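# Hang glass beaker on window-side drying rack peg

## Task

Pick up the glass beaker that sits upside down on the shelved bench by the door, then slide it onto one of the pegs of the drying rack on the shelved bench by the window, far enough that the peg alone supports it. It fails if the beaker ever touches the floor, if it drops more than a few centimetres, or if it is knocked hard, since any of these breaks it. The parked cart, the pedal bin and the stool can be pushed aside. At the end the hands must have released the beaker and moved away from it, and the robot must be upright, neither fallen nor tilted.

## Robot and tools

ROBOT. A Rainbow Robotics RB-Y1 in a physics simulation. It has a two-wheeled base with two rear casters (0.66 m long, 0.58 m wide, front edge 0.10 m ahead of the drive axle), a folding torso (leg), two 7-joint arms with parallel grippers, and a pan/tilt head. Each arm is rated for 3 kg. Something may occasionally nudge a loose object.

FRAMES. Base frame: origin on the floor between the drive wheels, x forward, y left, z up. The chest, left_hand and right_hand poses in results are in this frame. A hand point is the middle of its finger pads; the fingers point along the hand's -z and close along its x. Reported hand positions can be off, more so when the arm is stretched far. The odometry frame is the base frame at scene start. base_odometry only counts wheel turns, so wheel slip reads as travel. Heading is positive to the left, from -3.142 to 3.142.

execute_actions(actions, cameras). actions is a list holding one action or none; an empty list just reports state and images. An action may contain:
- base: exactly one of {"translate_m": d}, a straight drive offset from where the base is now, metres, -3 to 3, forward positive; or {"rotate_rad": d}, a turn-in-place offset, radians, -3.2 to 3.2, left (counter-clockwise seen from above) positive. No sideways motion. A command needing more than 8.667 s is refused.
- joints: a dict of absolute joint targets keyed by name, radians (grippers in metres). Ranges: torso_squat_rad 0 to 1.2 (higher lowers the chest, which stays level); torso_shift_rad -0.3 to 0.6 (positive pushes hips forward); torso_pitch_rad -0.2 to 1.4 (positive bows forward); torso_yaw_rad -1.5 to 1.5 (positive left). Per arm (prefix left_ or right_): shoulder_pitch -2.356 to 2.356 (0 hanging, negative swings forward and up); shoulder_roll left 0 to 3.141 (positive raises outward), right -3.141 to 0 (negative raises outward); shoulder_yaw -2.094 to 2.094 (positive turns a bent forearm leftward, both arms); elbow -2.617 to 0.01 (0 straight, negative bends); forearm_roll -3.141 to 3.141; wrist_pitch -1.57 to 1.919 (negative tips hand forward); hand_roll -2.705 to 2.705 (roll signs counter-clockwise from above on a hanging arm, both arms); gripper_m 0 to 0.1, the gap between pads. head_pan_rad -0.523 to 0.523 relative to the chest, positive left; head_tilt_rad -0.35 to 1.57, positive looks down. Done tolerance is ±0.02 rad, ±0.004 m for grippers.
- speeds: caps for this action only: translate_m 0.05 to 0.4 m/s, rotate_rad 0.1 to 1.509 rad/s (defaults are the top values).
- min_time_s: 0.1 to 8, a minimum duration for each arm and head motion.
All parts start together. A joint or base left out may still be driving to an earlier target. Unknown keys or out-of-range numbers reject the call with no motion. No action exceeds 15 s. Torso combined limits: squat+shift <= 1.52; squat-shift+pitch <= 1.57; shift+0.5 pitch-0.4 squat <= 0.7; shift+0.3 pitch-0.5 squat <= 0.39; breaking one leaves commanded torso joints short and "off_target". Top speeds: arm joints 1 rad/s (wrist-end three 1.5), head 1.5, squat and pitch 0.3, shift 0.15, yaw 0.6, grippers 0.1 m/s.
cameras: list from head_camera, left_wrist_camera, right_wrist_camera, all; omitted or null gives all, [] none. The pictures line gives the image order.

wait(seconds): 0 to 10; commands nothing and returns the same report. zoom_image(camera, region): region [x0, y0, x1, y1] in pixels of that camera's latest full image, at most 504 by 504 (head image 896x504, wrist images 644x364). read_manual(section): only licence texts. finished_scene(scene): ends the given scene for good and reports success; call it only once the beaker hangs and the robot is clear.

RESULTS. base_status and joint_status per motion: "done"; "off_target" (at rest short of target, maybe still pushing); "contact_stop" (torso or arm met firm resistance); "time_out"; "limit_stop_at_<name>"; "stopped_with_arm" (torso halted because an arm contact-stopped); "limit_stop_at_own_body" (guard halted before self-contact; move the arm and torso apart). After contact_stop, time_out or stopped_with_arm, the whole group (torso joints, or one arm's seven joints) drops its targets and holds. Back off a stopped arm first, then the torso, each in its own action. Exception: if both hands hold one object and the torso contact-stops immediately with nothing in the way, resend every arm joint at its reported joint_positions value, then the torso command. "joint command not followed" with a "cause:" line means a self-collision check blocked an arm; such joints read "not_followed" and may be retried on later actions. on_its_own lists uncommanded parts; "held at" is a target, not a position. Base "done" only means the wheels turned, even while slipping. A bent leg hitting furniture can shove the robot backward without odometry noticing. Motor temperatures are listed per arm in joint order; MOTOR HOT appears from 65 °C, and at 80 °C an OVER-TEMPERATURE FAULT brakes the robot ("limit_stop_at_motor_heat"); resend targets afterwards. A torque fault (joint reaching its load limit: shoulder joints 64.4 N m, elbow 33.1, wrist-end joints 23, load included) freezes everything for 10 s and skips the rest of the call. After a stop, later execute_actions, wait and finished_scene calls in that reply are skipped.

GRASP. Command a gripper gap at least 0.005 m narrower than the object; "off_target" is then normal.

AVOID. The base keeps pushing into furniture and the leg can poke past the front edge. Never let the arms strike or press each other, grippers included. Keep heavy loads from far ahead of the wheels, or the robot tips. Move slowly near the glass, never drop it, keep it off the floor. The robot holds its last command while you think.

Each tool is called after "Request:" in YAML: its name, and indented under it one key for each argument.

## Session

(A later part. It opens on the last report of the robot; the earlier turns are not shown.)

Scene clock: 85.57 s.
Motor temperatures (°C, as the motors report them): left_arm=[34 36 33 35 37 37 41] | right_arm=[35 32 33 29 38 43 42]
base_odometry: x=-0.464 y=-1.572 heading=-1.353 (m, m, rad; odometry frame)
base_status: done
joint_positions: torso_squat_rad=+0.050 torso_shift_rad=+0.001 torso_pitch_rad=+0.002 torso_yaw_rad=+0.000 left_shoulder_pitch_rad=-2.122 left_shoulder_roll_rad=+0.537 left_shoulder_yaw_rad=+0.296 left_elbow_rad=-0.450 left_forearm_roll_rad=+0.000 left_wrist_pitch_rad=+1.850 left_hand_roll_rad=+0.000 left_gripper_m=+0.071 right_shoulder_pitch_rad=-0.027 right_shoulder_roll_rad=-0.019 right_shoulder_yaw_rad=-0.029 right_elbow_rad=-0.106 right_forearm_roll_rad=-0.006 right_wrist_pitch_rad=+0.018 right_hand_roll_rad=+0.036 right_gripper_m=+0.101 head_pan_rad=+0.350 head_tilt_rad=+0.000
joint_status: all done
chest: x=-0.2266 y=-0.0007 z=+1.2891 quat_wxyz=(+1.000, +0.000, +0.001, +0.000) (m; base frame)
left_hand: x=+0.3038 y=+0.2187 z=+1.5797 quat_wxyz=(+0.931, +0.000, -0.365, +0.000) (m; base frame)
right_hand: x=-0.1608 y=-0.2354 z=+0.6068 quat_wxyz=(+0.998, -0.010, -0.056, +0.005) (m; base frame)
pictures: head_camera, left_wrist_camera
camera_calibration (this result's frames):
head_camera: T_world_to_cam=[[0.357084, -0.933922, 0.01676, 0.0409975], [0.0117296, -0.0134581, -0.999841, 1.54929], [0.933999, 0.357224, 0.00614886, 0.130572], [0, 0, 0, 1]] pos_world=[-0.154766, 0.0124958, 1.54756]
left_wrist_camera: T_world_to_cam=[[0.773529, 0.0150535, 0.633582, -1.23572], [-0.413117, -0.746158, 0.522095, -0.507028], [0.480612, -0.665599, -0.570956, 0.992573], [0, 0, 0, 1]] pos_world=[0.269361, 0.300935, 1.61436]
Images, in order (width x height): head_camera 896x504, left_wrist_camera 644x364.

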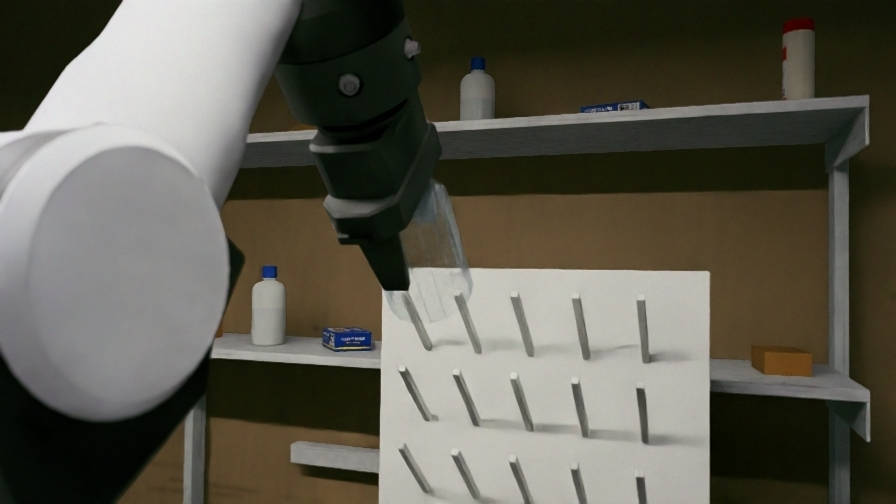

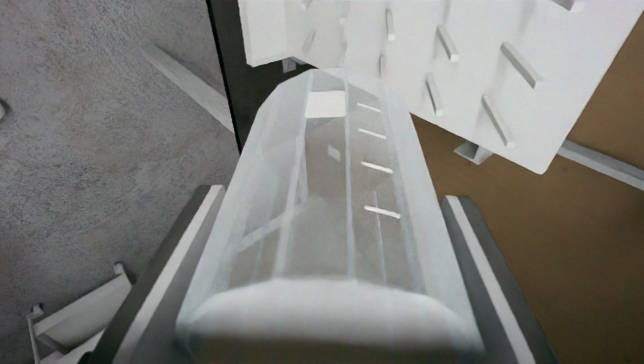

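Request:
execute_actions:
  actions:
    - {"base":{"translate_m":0.26},"joints":{"head_pan_rad":0.4,"head_tilt_rad":0.08},"speeds":{"translate_m":0.2}}
  cameras: ["head_camera","left_wrist_camera"]

Scene clock: 88.90 s.
Motor temperatures (°C, as the motors report them): left_arm=[34 36 33 35 37 37 41] | right_arm=[35 32 33 29 38 43 42]
base_odometry: x=-0.407 y=-1.826 heading=-1.352 (m, m, rad; odometry frame)
base_status: done
joint_positions: torso_squat_rad=+0.050 torso_shift_rad=+0.001 torso_pitch_rad=+0.002 torso_yaw_rad=+0.000 left_shoulder_pitch_rad=-2.122 left_shoulder_roll_rad=+0.537 left_shoulder_yaw_rad=+0.296 left_elbow_rad=-0.450 left_forearm_roll_rad=+0.000 left_wrist_pitch_rad=+1.850 left_hand_roll_rad=+0.000 left_gripper_m=+0.071 right_shoulder_pitch_rad=-0.027 right_shoulder_roll_rad=-0.019 right_shoulder_yaw_rad=-0.029 right_elbow_rad=-0.106 right_forearm_roll_rad=-0.006 right_wrist_pitch_rad=+0.018 right_hand_roll_rad=+0.036 right_gripper_m=+0.101 head_pan_rad=+0.400 head_tilt_rad=+0.080
joint_status: all done
chest: x=-0.2266 y=-0.0007 z=+1.2891 quat_wxyz=(+1.000, +0.000, +0.001, +0.000) (m; base frame)
left_hand: x=+0.3038 y=+0.2188 z=+1.5797 quat_wxyz=(+0.931, +0.000, -0.365, +0.000) (m; base frame)
right_hand: x=-0.1609 y=-0.2354 z=+0.6068 quat_wxyz=(+0.998, -0.010, -0.056, +0.005) (m; base frame)
pictures: head_camera, left_wrist_camera
camera_calibration (this result's frames):
head_camera: T_world_to_cam=[[0.404616, -0.914357, 0.0154263, 0.0527171], [-0.0610459, -0.0438372, -0.997172, 1.53044], [0.912447, 0.40253, -0.0735549, 0.244926], [0, 0, 0, 1]] pos_world=[-0.151385, 0.0167022, 1.54331]
left_wrist_camera: T_world_to_cam=[[0.773573, 0.0150785, 0.633527, -1.23562], [-0.413065, -0.746158, 0.522136, -0.507109], [0.480584, -0.665598, -0.570979, 0.992641], [0, 0, 0, 1]] pos_world=[0.269323, 0.300948, 1.61435]
Images, in order (width x height): head_camera 896x504, left_wrist_camera 644x364.

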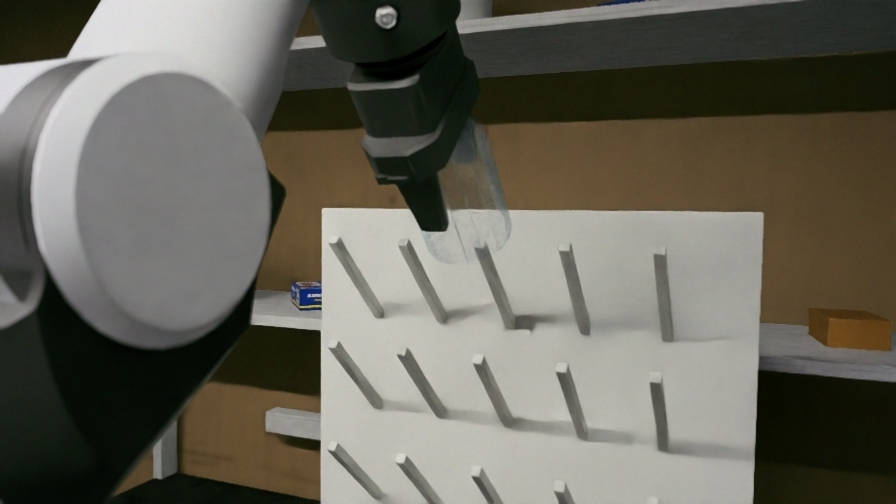

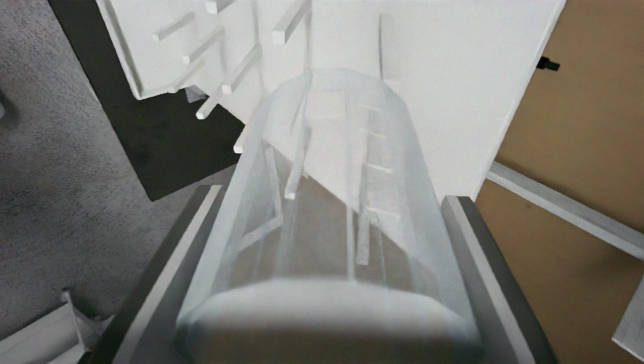

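Request:
execute_actions:
  actions:
    - {"base":{"translate_m":0.02},"joints":{"left_wrist_pitch_rad":1.79,"torso_squat_rad":0.25},"min_time_s":0.5}
  cameras: ["head_camera","left_wrist_camera"]

Scene clock: 91.07 s.
Motor temperatures (°C, as the motors report them): left_arm=[34 36 33 35 37 37 41] | right_arm=[35 32 33 29 38 43 42]
base_odometry: x=-0.403 y=-1.846 heading=-1.351 (m, m, rad; odometry frame)
base_status: done
joint_positions: torso_squat_rad=+0.250 torso_shift_rad=+0.001 torso_pitch_rad=+0.002 torso_yaw_rad=+0.000 left_shoulder_pitch_rad=-2.122 left_shoulder_roll_rad=+0.537 left_shoulder_yaw_rad=+0.296 left_elbow_rad=-0.450 left_forearm_roll_rad=+0.000 left_wrist_pitch_rad=+1.790 left_hand_roll_rad=+0.000 left_gripper_m=+0.071 right_shoulder_pitch_rad=-0.027 right_shoulder_roll_rad=-0.019 right_shoulder_yaw_rad=-0.029 right_elbow_rad=-0.106 right_forearm_roll_rad=-0.006 right_wrist_pitch_rad=+0.018 right_hand_roll_rad=+0.036 right_gripper_m=+0.101 head_pan_rad=+0.400 head_tilt_rad=+0.080
joint_status: all done
chest: x=-0.2268 y=-0.0007 z=+1.2682 quat_wxyz=(+1.000, +0.000, +0.001, +0.000) (m; base frame)
left_hand: x=+0.3133 y=+0.2188 z=+1.5687 quat_wxyz=(+0.920, +0.000, -0.393, +0.000) (m; base frame)
right_hand: x=-0.1608 y=-0.2354 z=+0.5860 quat_wxyz=(+0.998, -0.010, -0.056, +0.005) (m; base frame)
pictures: head_camera, left_wrist_camera
camera_calibration (this result's frames):
head_camera: T_world_to_cam=[[0.404611, -0.914356, 0.0155671, 0.0529608], [-0.0607045, -0.0438397, -0.997193, 1.5097], [0.912472, 0.40253, -0.0732435, 0.2432], [0, 0, 0, 1]] pos_world=[-0.151696, 0.0167145, 1.52245]
left_wrist_camera: T_world_to_cam=[[0.734083, 0.0150559, 0.678893, -1.29477], [-0.443756, -0.746117, 0.496377, -0.447405], [0.514007, -0.665644, -0.541031, 0.924334], [0, 0, 0, 1]] pos_world=[0.276817, 0.300955, 1.60119]
Images, in order (width x height): head_camera 896x504, left_wrist_camera 644x364.

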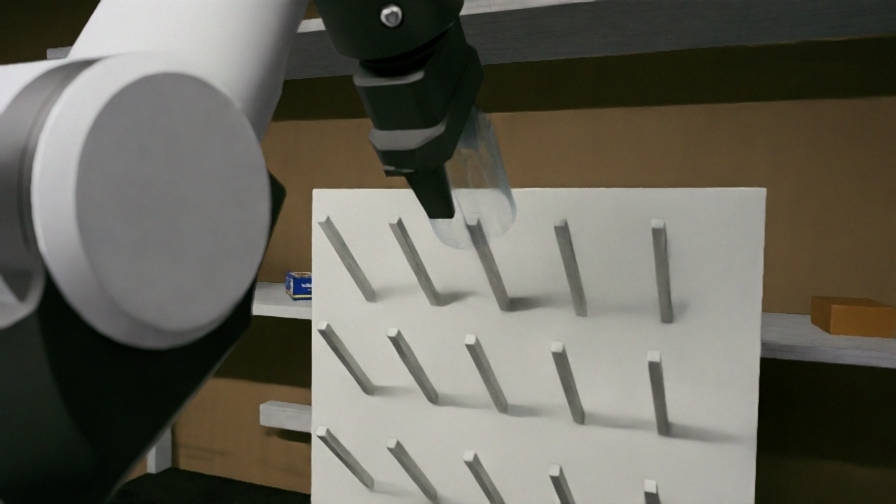

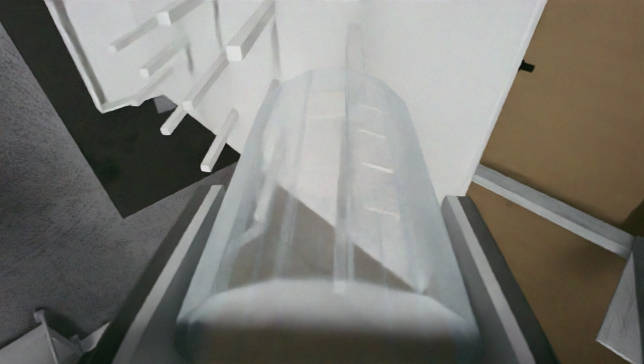

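Request:
execute_actions:
  actions:
    - {"base":{"translate_m":0.03},"joints":{"torso_squat_rad":0.405,"head_tilt_rad":0.0},"speeds":{"translate_m":0.05}}
  cameras: ["head_camera","left_wrist_camera"]

Scene clock: 92.80 s.
Motor temperatures (°C, as the motors report them): left_arm=[34 36 33 35 37 37 41] | right_arm=[35 32 33 29 38 43 42]
base_odometry: x=-0.396 y=-1.875 heading=-1.350 (m, m, rad; odometry frame)
base_status: done
joint_positions: torso_squat_rad=+0.405 torso_shift_rad=+0.001 torso_pitch_rad=+0.002 torso_yaw_rad=+0.000 left_shoulder_pitch_rad=-2.122 left_shoulder_roll_rad=+0.537 left_shoulder_yaw_rad=+0.296 left_elbow_rad=-0.450 left_forearm_roll_rad=+0.000 left_wrist_pitch_rad=+1.790 left_hand_roll_rad=+0.000 left_gripper_m=+0.071 right_shoulder_pitch_rad=-0.027 right_shoulder_roll_rad=-0.019 right_shoulder_yaw_rad=-0.029 right_elbow_rad=-0.106 right_forearm_roll_rad=-0.006 right_wrist_pitch_rad=+0.018 right_hand_roll_rad=+0.036 right_gripper_m=+0.101 head_pan_rad=+0.400 head_tilt_rad=+0.000
joint_status: all done
chest: x=-0.2268 y=-0.0007 z=+1.2333 quat_wxyz=(+1.000, +0.000, +0.001, +0.000) (m; base frame)
left_hand: x=+0.3134 y=+0.2188 z=+1.5338 quat_wxyz=(+0.920, +0.000, -0.393, +0.000) (m; base frame)
right_hand: x=-0.1609 y=-0.2353 z=+0.5511 quat_wxyz=(+0.998, -0.010, -0.056, +0.005) (m; base frame)
pictures: head_camera, left_wrist_camera
camera_calibration (this result's frames):
head_camera: T_world_to_cam=[[0.403309, -0.91491, 0.0167934, 0.0514687], [0.0127014, -0.0127533, -0.999838, 1.49376], [0.914976, 0.403457, 0.0064771, 0.126819], [0, 0, 0, 1]] pos_world=[-0.155767, 0.0149736, 1.49183]
left_wrist_camera: T_world_to_cam=[[0.734139, 0.015051, 0.678833, -1.27105], [-0.443721, -0.746113, 0.496414, -0.430096], [0.513958, -0.665649, -0.541072, 0.905495], [0, 0, 0, 1]] pos_world=[0.276901, 0.300972, 1.56628]
Images, in order (width x height): head_camera 896x504, left_wrist_camera 644x364.

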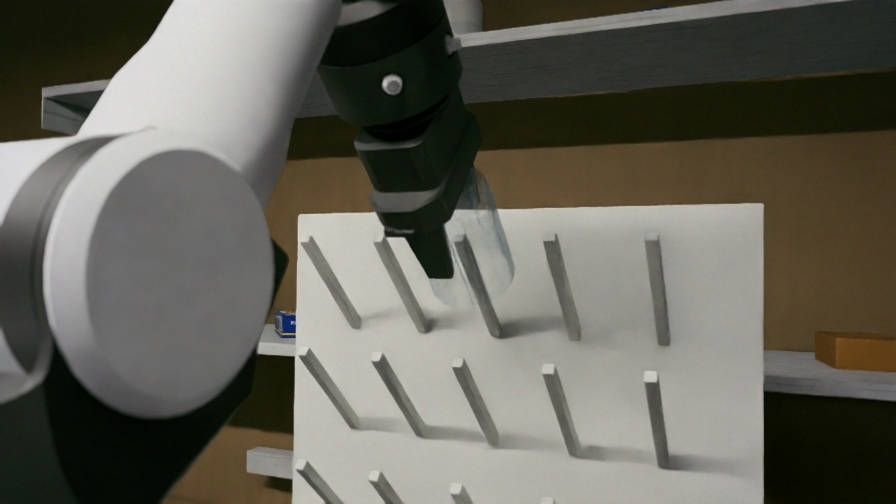

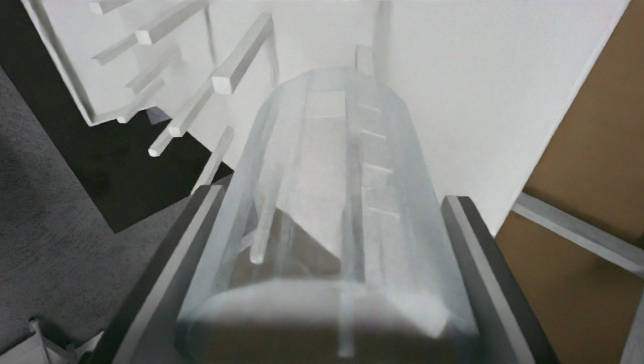

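Request:
execute_actions:
  actions:
    - {"base":{"translate_m":0.018},"joints":{"torso_squat_rad":0.498},"speeds":{"translate_m":0.05}}
  cameras: ["head_camera","left_wrist_camera"]

Scene clock: 94.20 s.
Motor temperatures (°C, as the motors report them): left_arm=[34 36 33 35 37 37 41] | right_arm=[35 32 33 29 38 43 42]
base_odometry: x=-0.392 y=-1.893 heading=-1.350 (m, m, rad; odometry frame)
base_status: done
joint_positions: torso_squat_rad=+0.498 torso_shift_rad=+0.001 torso_pitch_rad=+0.002 torso_yaw_rad=+0.000 left_shoulder_pitch_rad=-2.122 left_shoulder_roll_rad=+0.537 left_shoulder_yaw_rad=+0.296 left_elbow_rad=-0.450 left_forearm_roll_rad=+0.000 left_wrist_pitch_rad=+1.790 left_hand_roll_rad=+0.000 left_gripper_m=+0.071 right_shoulder_pitch_rad=-0.027 right_shoulder_roll_rad=-0.019 right_shoulder_yaw_rad=-0.029 right_elbow_rad=-0.106 right_forearm_roll_rad=-0.006 right_wrist_pitch_rad=+0.018 right_hand_roll_rad=+0.036 right_gripper_m=+0.101 head_pan_rad=+0.400 head_tilt_rad=+0.000
joint_status: all done
chest: x=-0.2268 y=-0.0007 z=+1.2049 quat_wxyz=(+1.000, +0.000, +0.001, +0.000) (m; base frame)
left_hand: x=+0.3134 y=+0.2188 z=+1.5054 quat_wxyz=(+0.920, +0.000, -0.393, +0.000) (m; base frame)
right_hand: x=-0.1609 y=-0.2353 z=+0.5227 quat_wxyz=(+0.998, -0.010, -0.056, +0.005) (m; base frame)
pictures: head_camera, left_wrist_camera
camera_calibration (this result's frames):
head_camera: T_world_to_cam=[[0.40331, -0.914909, 0.0167976, 0.0519709], [0.0127192, -0.01275, -0.999838, 1.46538], [0.914975, 0.403458, 0.00649469, 0.127009], [0, 0, 0, 1]] pos_world=[-0.155809, 0.0149896, 1.46344]
left_wrist_camera: T_world_to_cam=[[0.734131, 0.0150584, 0.678841, -1.25177], [-0.443721, -0.746115, 0.496412, -0.416], [0.513969, -0.665647, -0.541064, 0.890151], [0, 0, 0, 1]] pos_world=[0.276862, 0.300992, 1.53789]
Images, in order (width x height): head_camera 896x504, left_wrist_camera 644x364.

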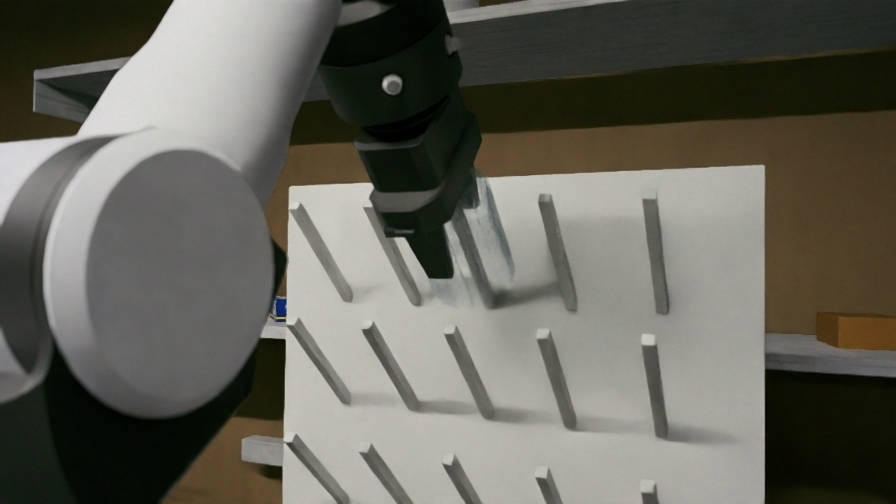

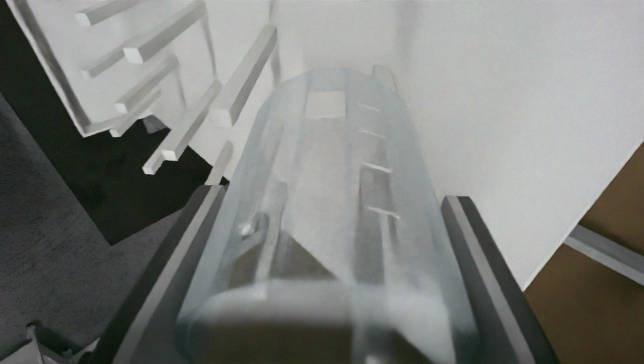

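Request:
execute_actions:
  actions:
    - {"joints":{"left_gripper_m":0.1}}
  cameras: ["head_camera","left_wrist_camera"]

Scene clock: 95.30 s.
Motor temperatures (°C, as the motors report them): left_arm=[34 36 33 35 37 37 41] | right_arm=[35 32 33 29 38 43 42]
base_odometry: x=-0.392 y=-1.893 heading=-1.350 (m, m, rad; odometry frame)
base_status: not commanded
joint_positions: torso_squat_rad=+0.498 torso_shift_rad=+0.001 torso_pitch_rad=+0.002 torso_yaw_rad=+0.000 left_shoulder_pitch_rad=-2.122 left_shoulder_roll_rad=+0.537 left_shoulder_yaw_rad=+0.296 left_elbow_rad=-0.450 left_forearm_roll_rad=+0.000 left_wrist_pitch_rad=+1.790 left_hand_roll_rad=+0.000 left_gripper_m=+0.100 right_shoulder_pitch_rad=-0.027 right_shoulder_roll_rad=-0.019 right_shoulder_yaw_rad=-0.029 right_elbow_rad=-0.106 right_forearm_roll_rad=-0.006 right_wrist_pitch_rad=+0.018 right_hand_roll_rad=+0.036 right_gripper_m=+0.101 head_pan_rad=+0.400 head_tilt_rad=+0.000
joint_status: all done
chest: x=-0.2268 y=-0.0007 z=+1.2049 quat_wxyz=(+1.000, +0.000, +0.001, +0.000) (m; base frame)
left_hand: x=+0.3134 y=+0.2188 z=+1.5054 quat_wxyz=(+0.920, +0.000, -0.393, +0.000) (m; base frame)
right_hand: x=-0.1609 y=-0.2353 z=+0.5227 quat_wxyz=(+0.998, -0.010, -0.056, +0.005) (m; base frame)
pictures: head_camera, left_wrist_camera
camera_calibration (this result's frames):
head_camera: T_world_to_cam=[[0.40331, -0.914909, 0.0167975, 0.051971], [0.0127189, -0.0127501, -0.999838, 1.46538], [0.914975, 0.403458, 0.00649442, 0.127009], [0, 0, 0, 1]] pos_world=[-0.155808, 0.0149896, 1.46344]
left_wrist_camera: T_world_to_cam=[[0.734089, 0.0150512, 0.678886, -1.25183], [-0.443758, -0.746111, 0.496383, -0.415962], [0.513996, -0.665651, -0.541033, 0.890107], [0, 0, 0, 1]] pos_world=[0.276858, 0.300988, 1.53791]
Images, in order (width x height): head_camera 896x504, left_wrist_camera 644x364.

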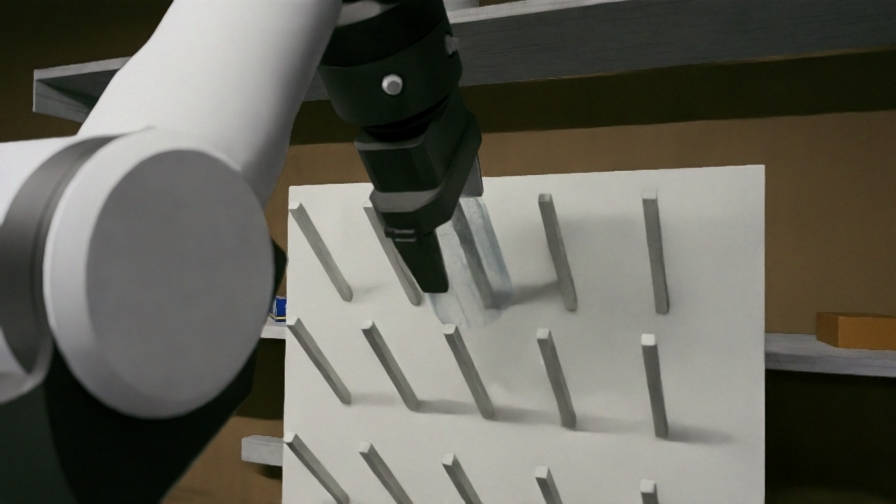

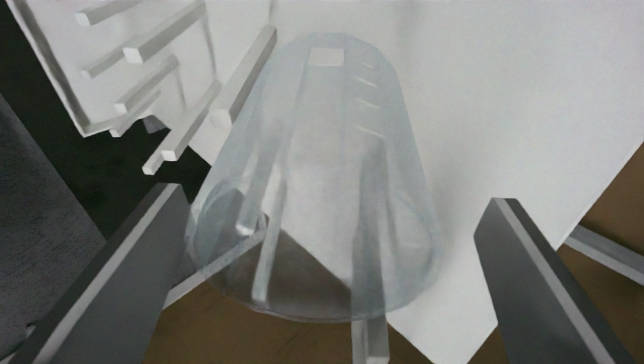

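Request:
execute_actions:
  actions:
    - {"base":{"translate_m":-0.035},"joints":{"torso_squat_rad":0.41}}
  cameras: ["left_wrist_camera"]

Request:
execute_actions:
  actions:
    - {"base":{"translate_m":-0.4},"joints":{"torso_squat_rad":0.2}}
  cameras: ["head_camera"]

Scene clock: 96.73 s.
Motor temperatures (°C, as the motors report them): left_arm=[34 36 33 35 37 37 41] | right_arm=[35 32 33 29 38 43 42]
base_odometry: x=-0.400 y=-1.858 heading=-1.350 (m, m, rad; odometry frame)
base_status: done
joint_positions: torso_squat_rad=+0.410 torso_shift_rad=+0.001 torso_pitch_rad=+0.002 torso_yaw_rad=+0.000 left_shoulder_pitch_rad=-2.122 left_shoulder_roll_rad=+0.537 left_shoulder_yaw_rad=+0.296 left_elbow_rad=-0.450 left_forearm_roll_rad=+0.000 left_wrist_pitch_rad=+1.790 left_hand_roll_rad=+0.000 left_gripper_m=+0.100 right_shoulder_pitch_rad=-0.027 right_shoulder_roll_rad=-0.019 right_shoulder_yaw_rad=-0.029 right_elbow_rad=-0.106 right_forearm_roll_rad=-0.006 right_wrist_pitch_rad=+0.018 right_hand_roll_rad=+0.036 right_gripper_m=+0.101 head_pan_rad=+0.400 head_tilt_rad=+0.000
joint_status: all done
chest: x=-0.2267 y=-0.0007 z=+1.2319 quat_wxyz=(+1.000, +0.000, +0.001, +0.000) (m; base frame)
left_hand: x=+0.3135 y=+0.2187 z=+1.5325 quat_wxyz=(+0.920, +0.000, -0.393, -0.001) (m; base frame)
right_hand: x=-0.1611 y=-0.2353 z=+0.5497 quat_wxyz=(+0.998, -0.010, -0.056, +0.005) (m; base frame)
pictures: left_wrist_camera
camera_calibration (this result's frames):
left_wrist_camera: T_world_to_cam=[[0.733928, 0.0149962, 0.679062, -1.27052], [-0.443942, -0.746066, 0.496287, -0.429206], [0.514067, -0.665703, -0.540901, 0.90445], [0, 0, 0, 1]] pos_world=[0.276977, 0.300932, 1.56499]
Images, in order (width x height): left_wrist_camera 644x364.

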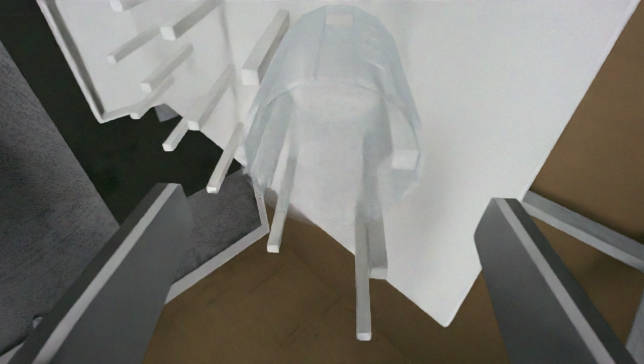

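Scene clock: 99.53 s.
Motor temperatures (°C, as the motors report them): left_arm=[34 36 33 35 37 37 41] | right_arm=[35 32 33 29 38 43 42]
base_odometry: x=-0.488 y=-1.468 heading=-1.349 (m, m, rad; odometry frame)
base_status: done
joint_positions: torso_squat_rad=+0.200 torso_shift_rad=+0.001 torso_pitch_rad=+0.002 torso_yaw_rad=+0.000 left_shoulder_pitch_rad=-2.122 left_shoulder_roll_rad=+0.537 left_shoulder_yaw_rad=+0.296 left_elbow_rad=-0.450 left_forearm_roll_rad=+0.000 left_wrist_pitch_rad=+1.790 left_hand_roll_rad=+0.000 left_gripper_m=+0.100 right_shoulder_pitch_rad=-0.027 right_shoulder_roll_rad=-0.019 right_shoulder_yaw_rad=-0.029 right_elbow_rad=-0.106 right_forearm_roll_rad=-0.006 right_wrist_pitch_rad=+0.018 right_hand_roll_rad=+0.036 right_gripper_m=+0.101 head_pan_rad=+0.400 head_tilt_rad=+0.000
joint_status: all done
chest: x=-0.2268 y=-0.0007 z=+1.2760 quat_wxyz=(+1.000, +0.000, +0.001, +0.000) (m; base frame)
left_hand: x=+0.3132 y=+0.2187 z=+1.5768 quat_wxyz=(+0.919, +0.000, -0.393, +0.000) (m; base frame)
right_hand: x=-0.1610 y=-0.2353 z=+0.5938 quat_wxyz=(+0.998, -0.010, -0.056, +0.005) (m; base frame)
pictures: head_camera
camera_calibration (this result's frames):
head_camera: T_world_to_cam=[[0.403309, -0.914908, 0.01687, 0.0506696], [0.0128751, -0.0127604, -0.999836, 1.53645], [0.914973, 0.40346, 0.00663314, 0.126424], [0, 0, 0, 1]] pos_world=[-0.155892, 0.0149566, 1.53451]
Images, in order (width x height): head_camera 896x504.

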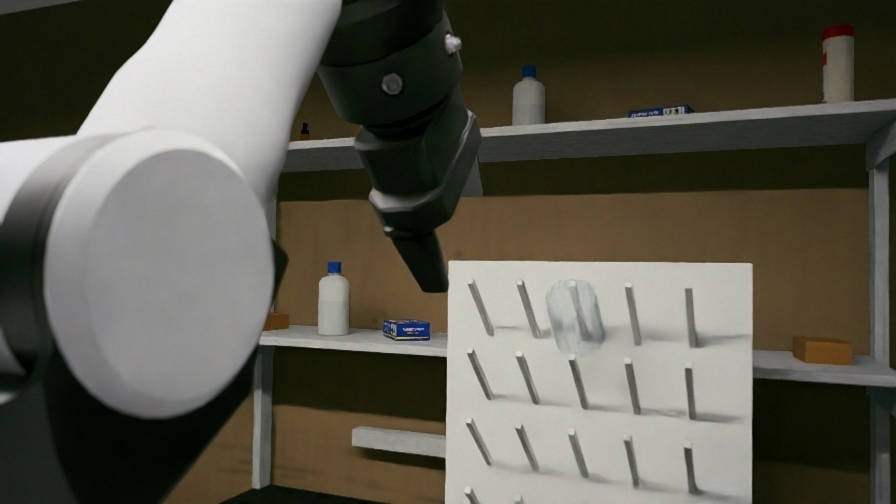

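Request:
finished_scene:
  scene: 1

The scene is finished: the task was done.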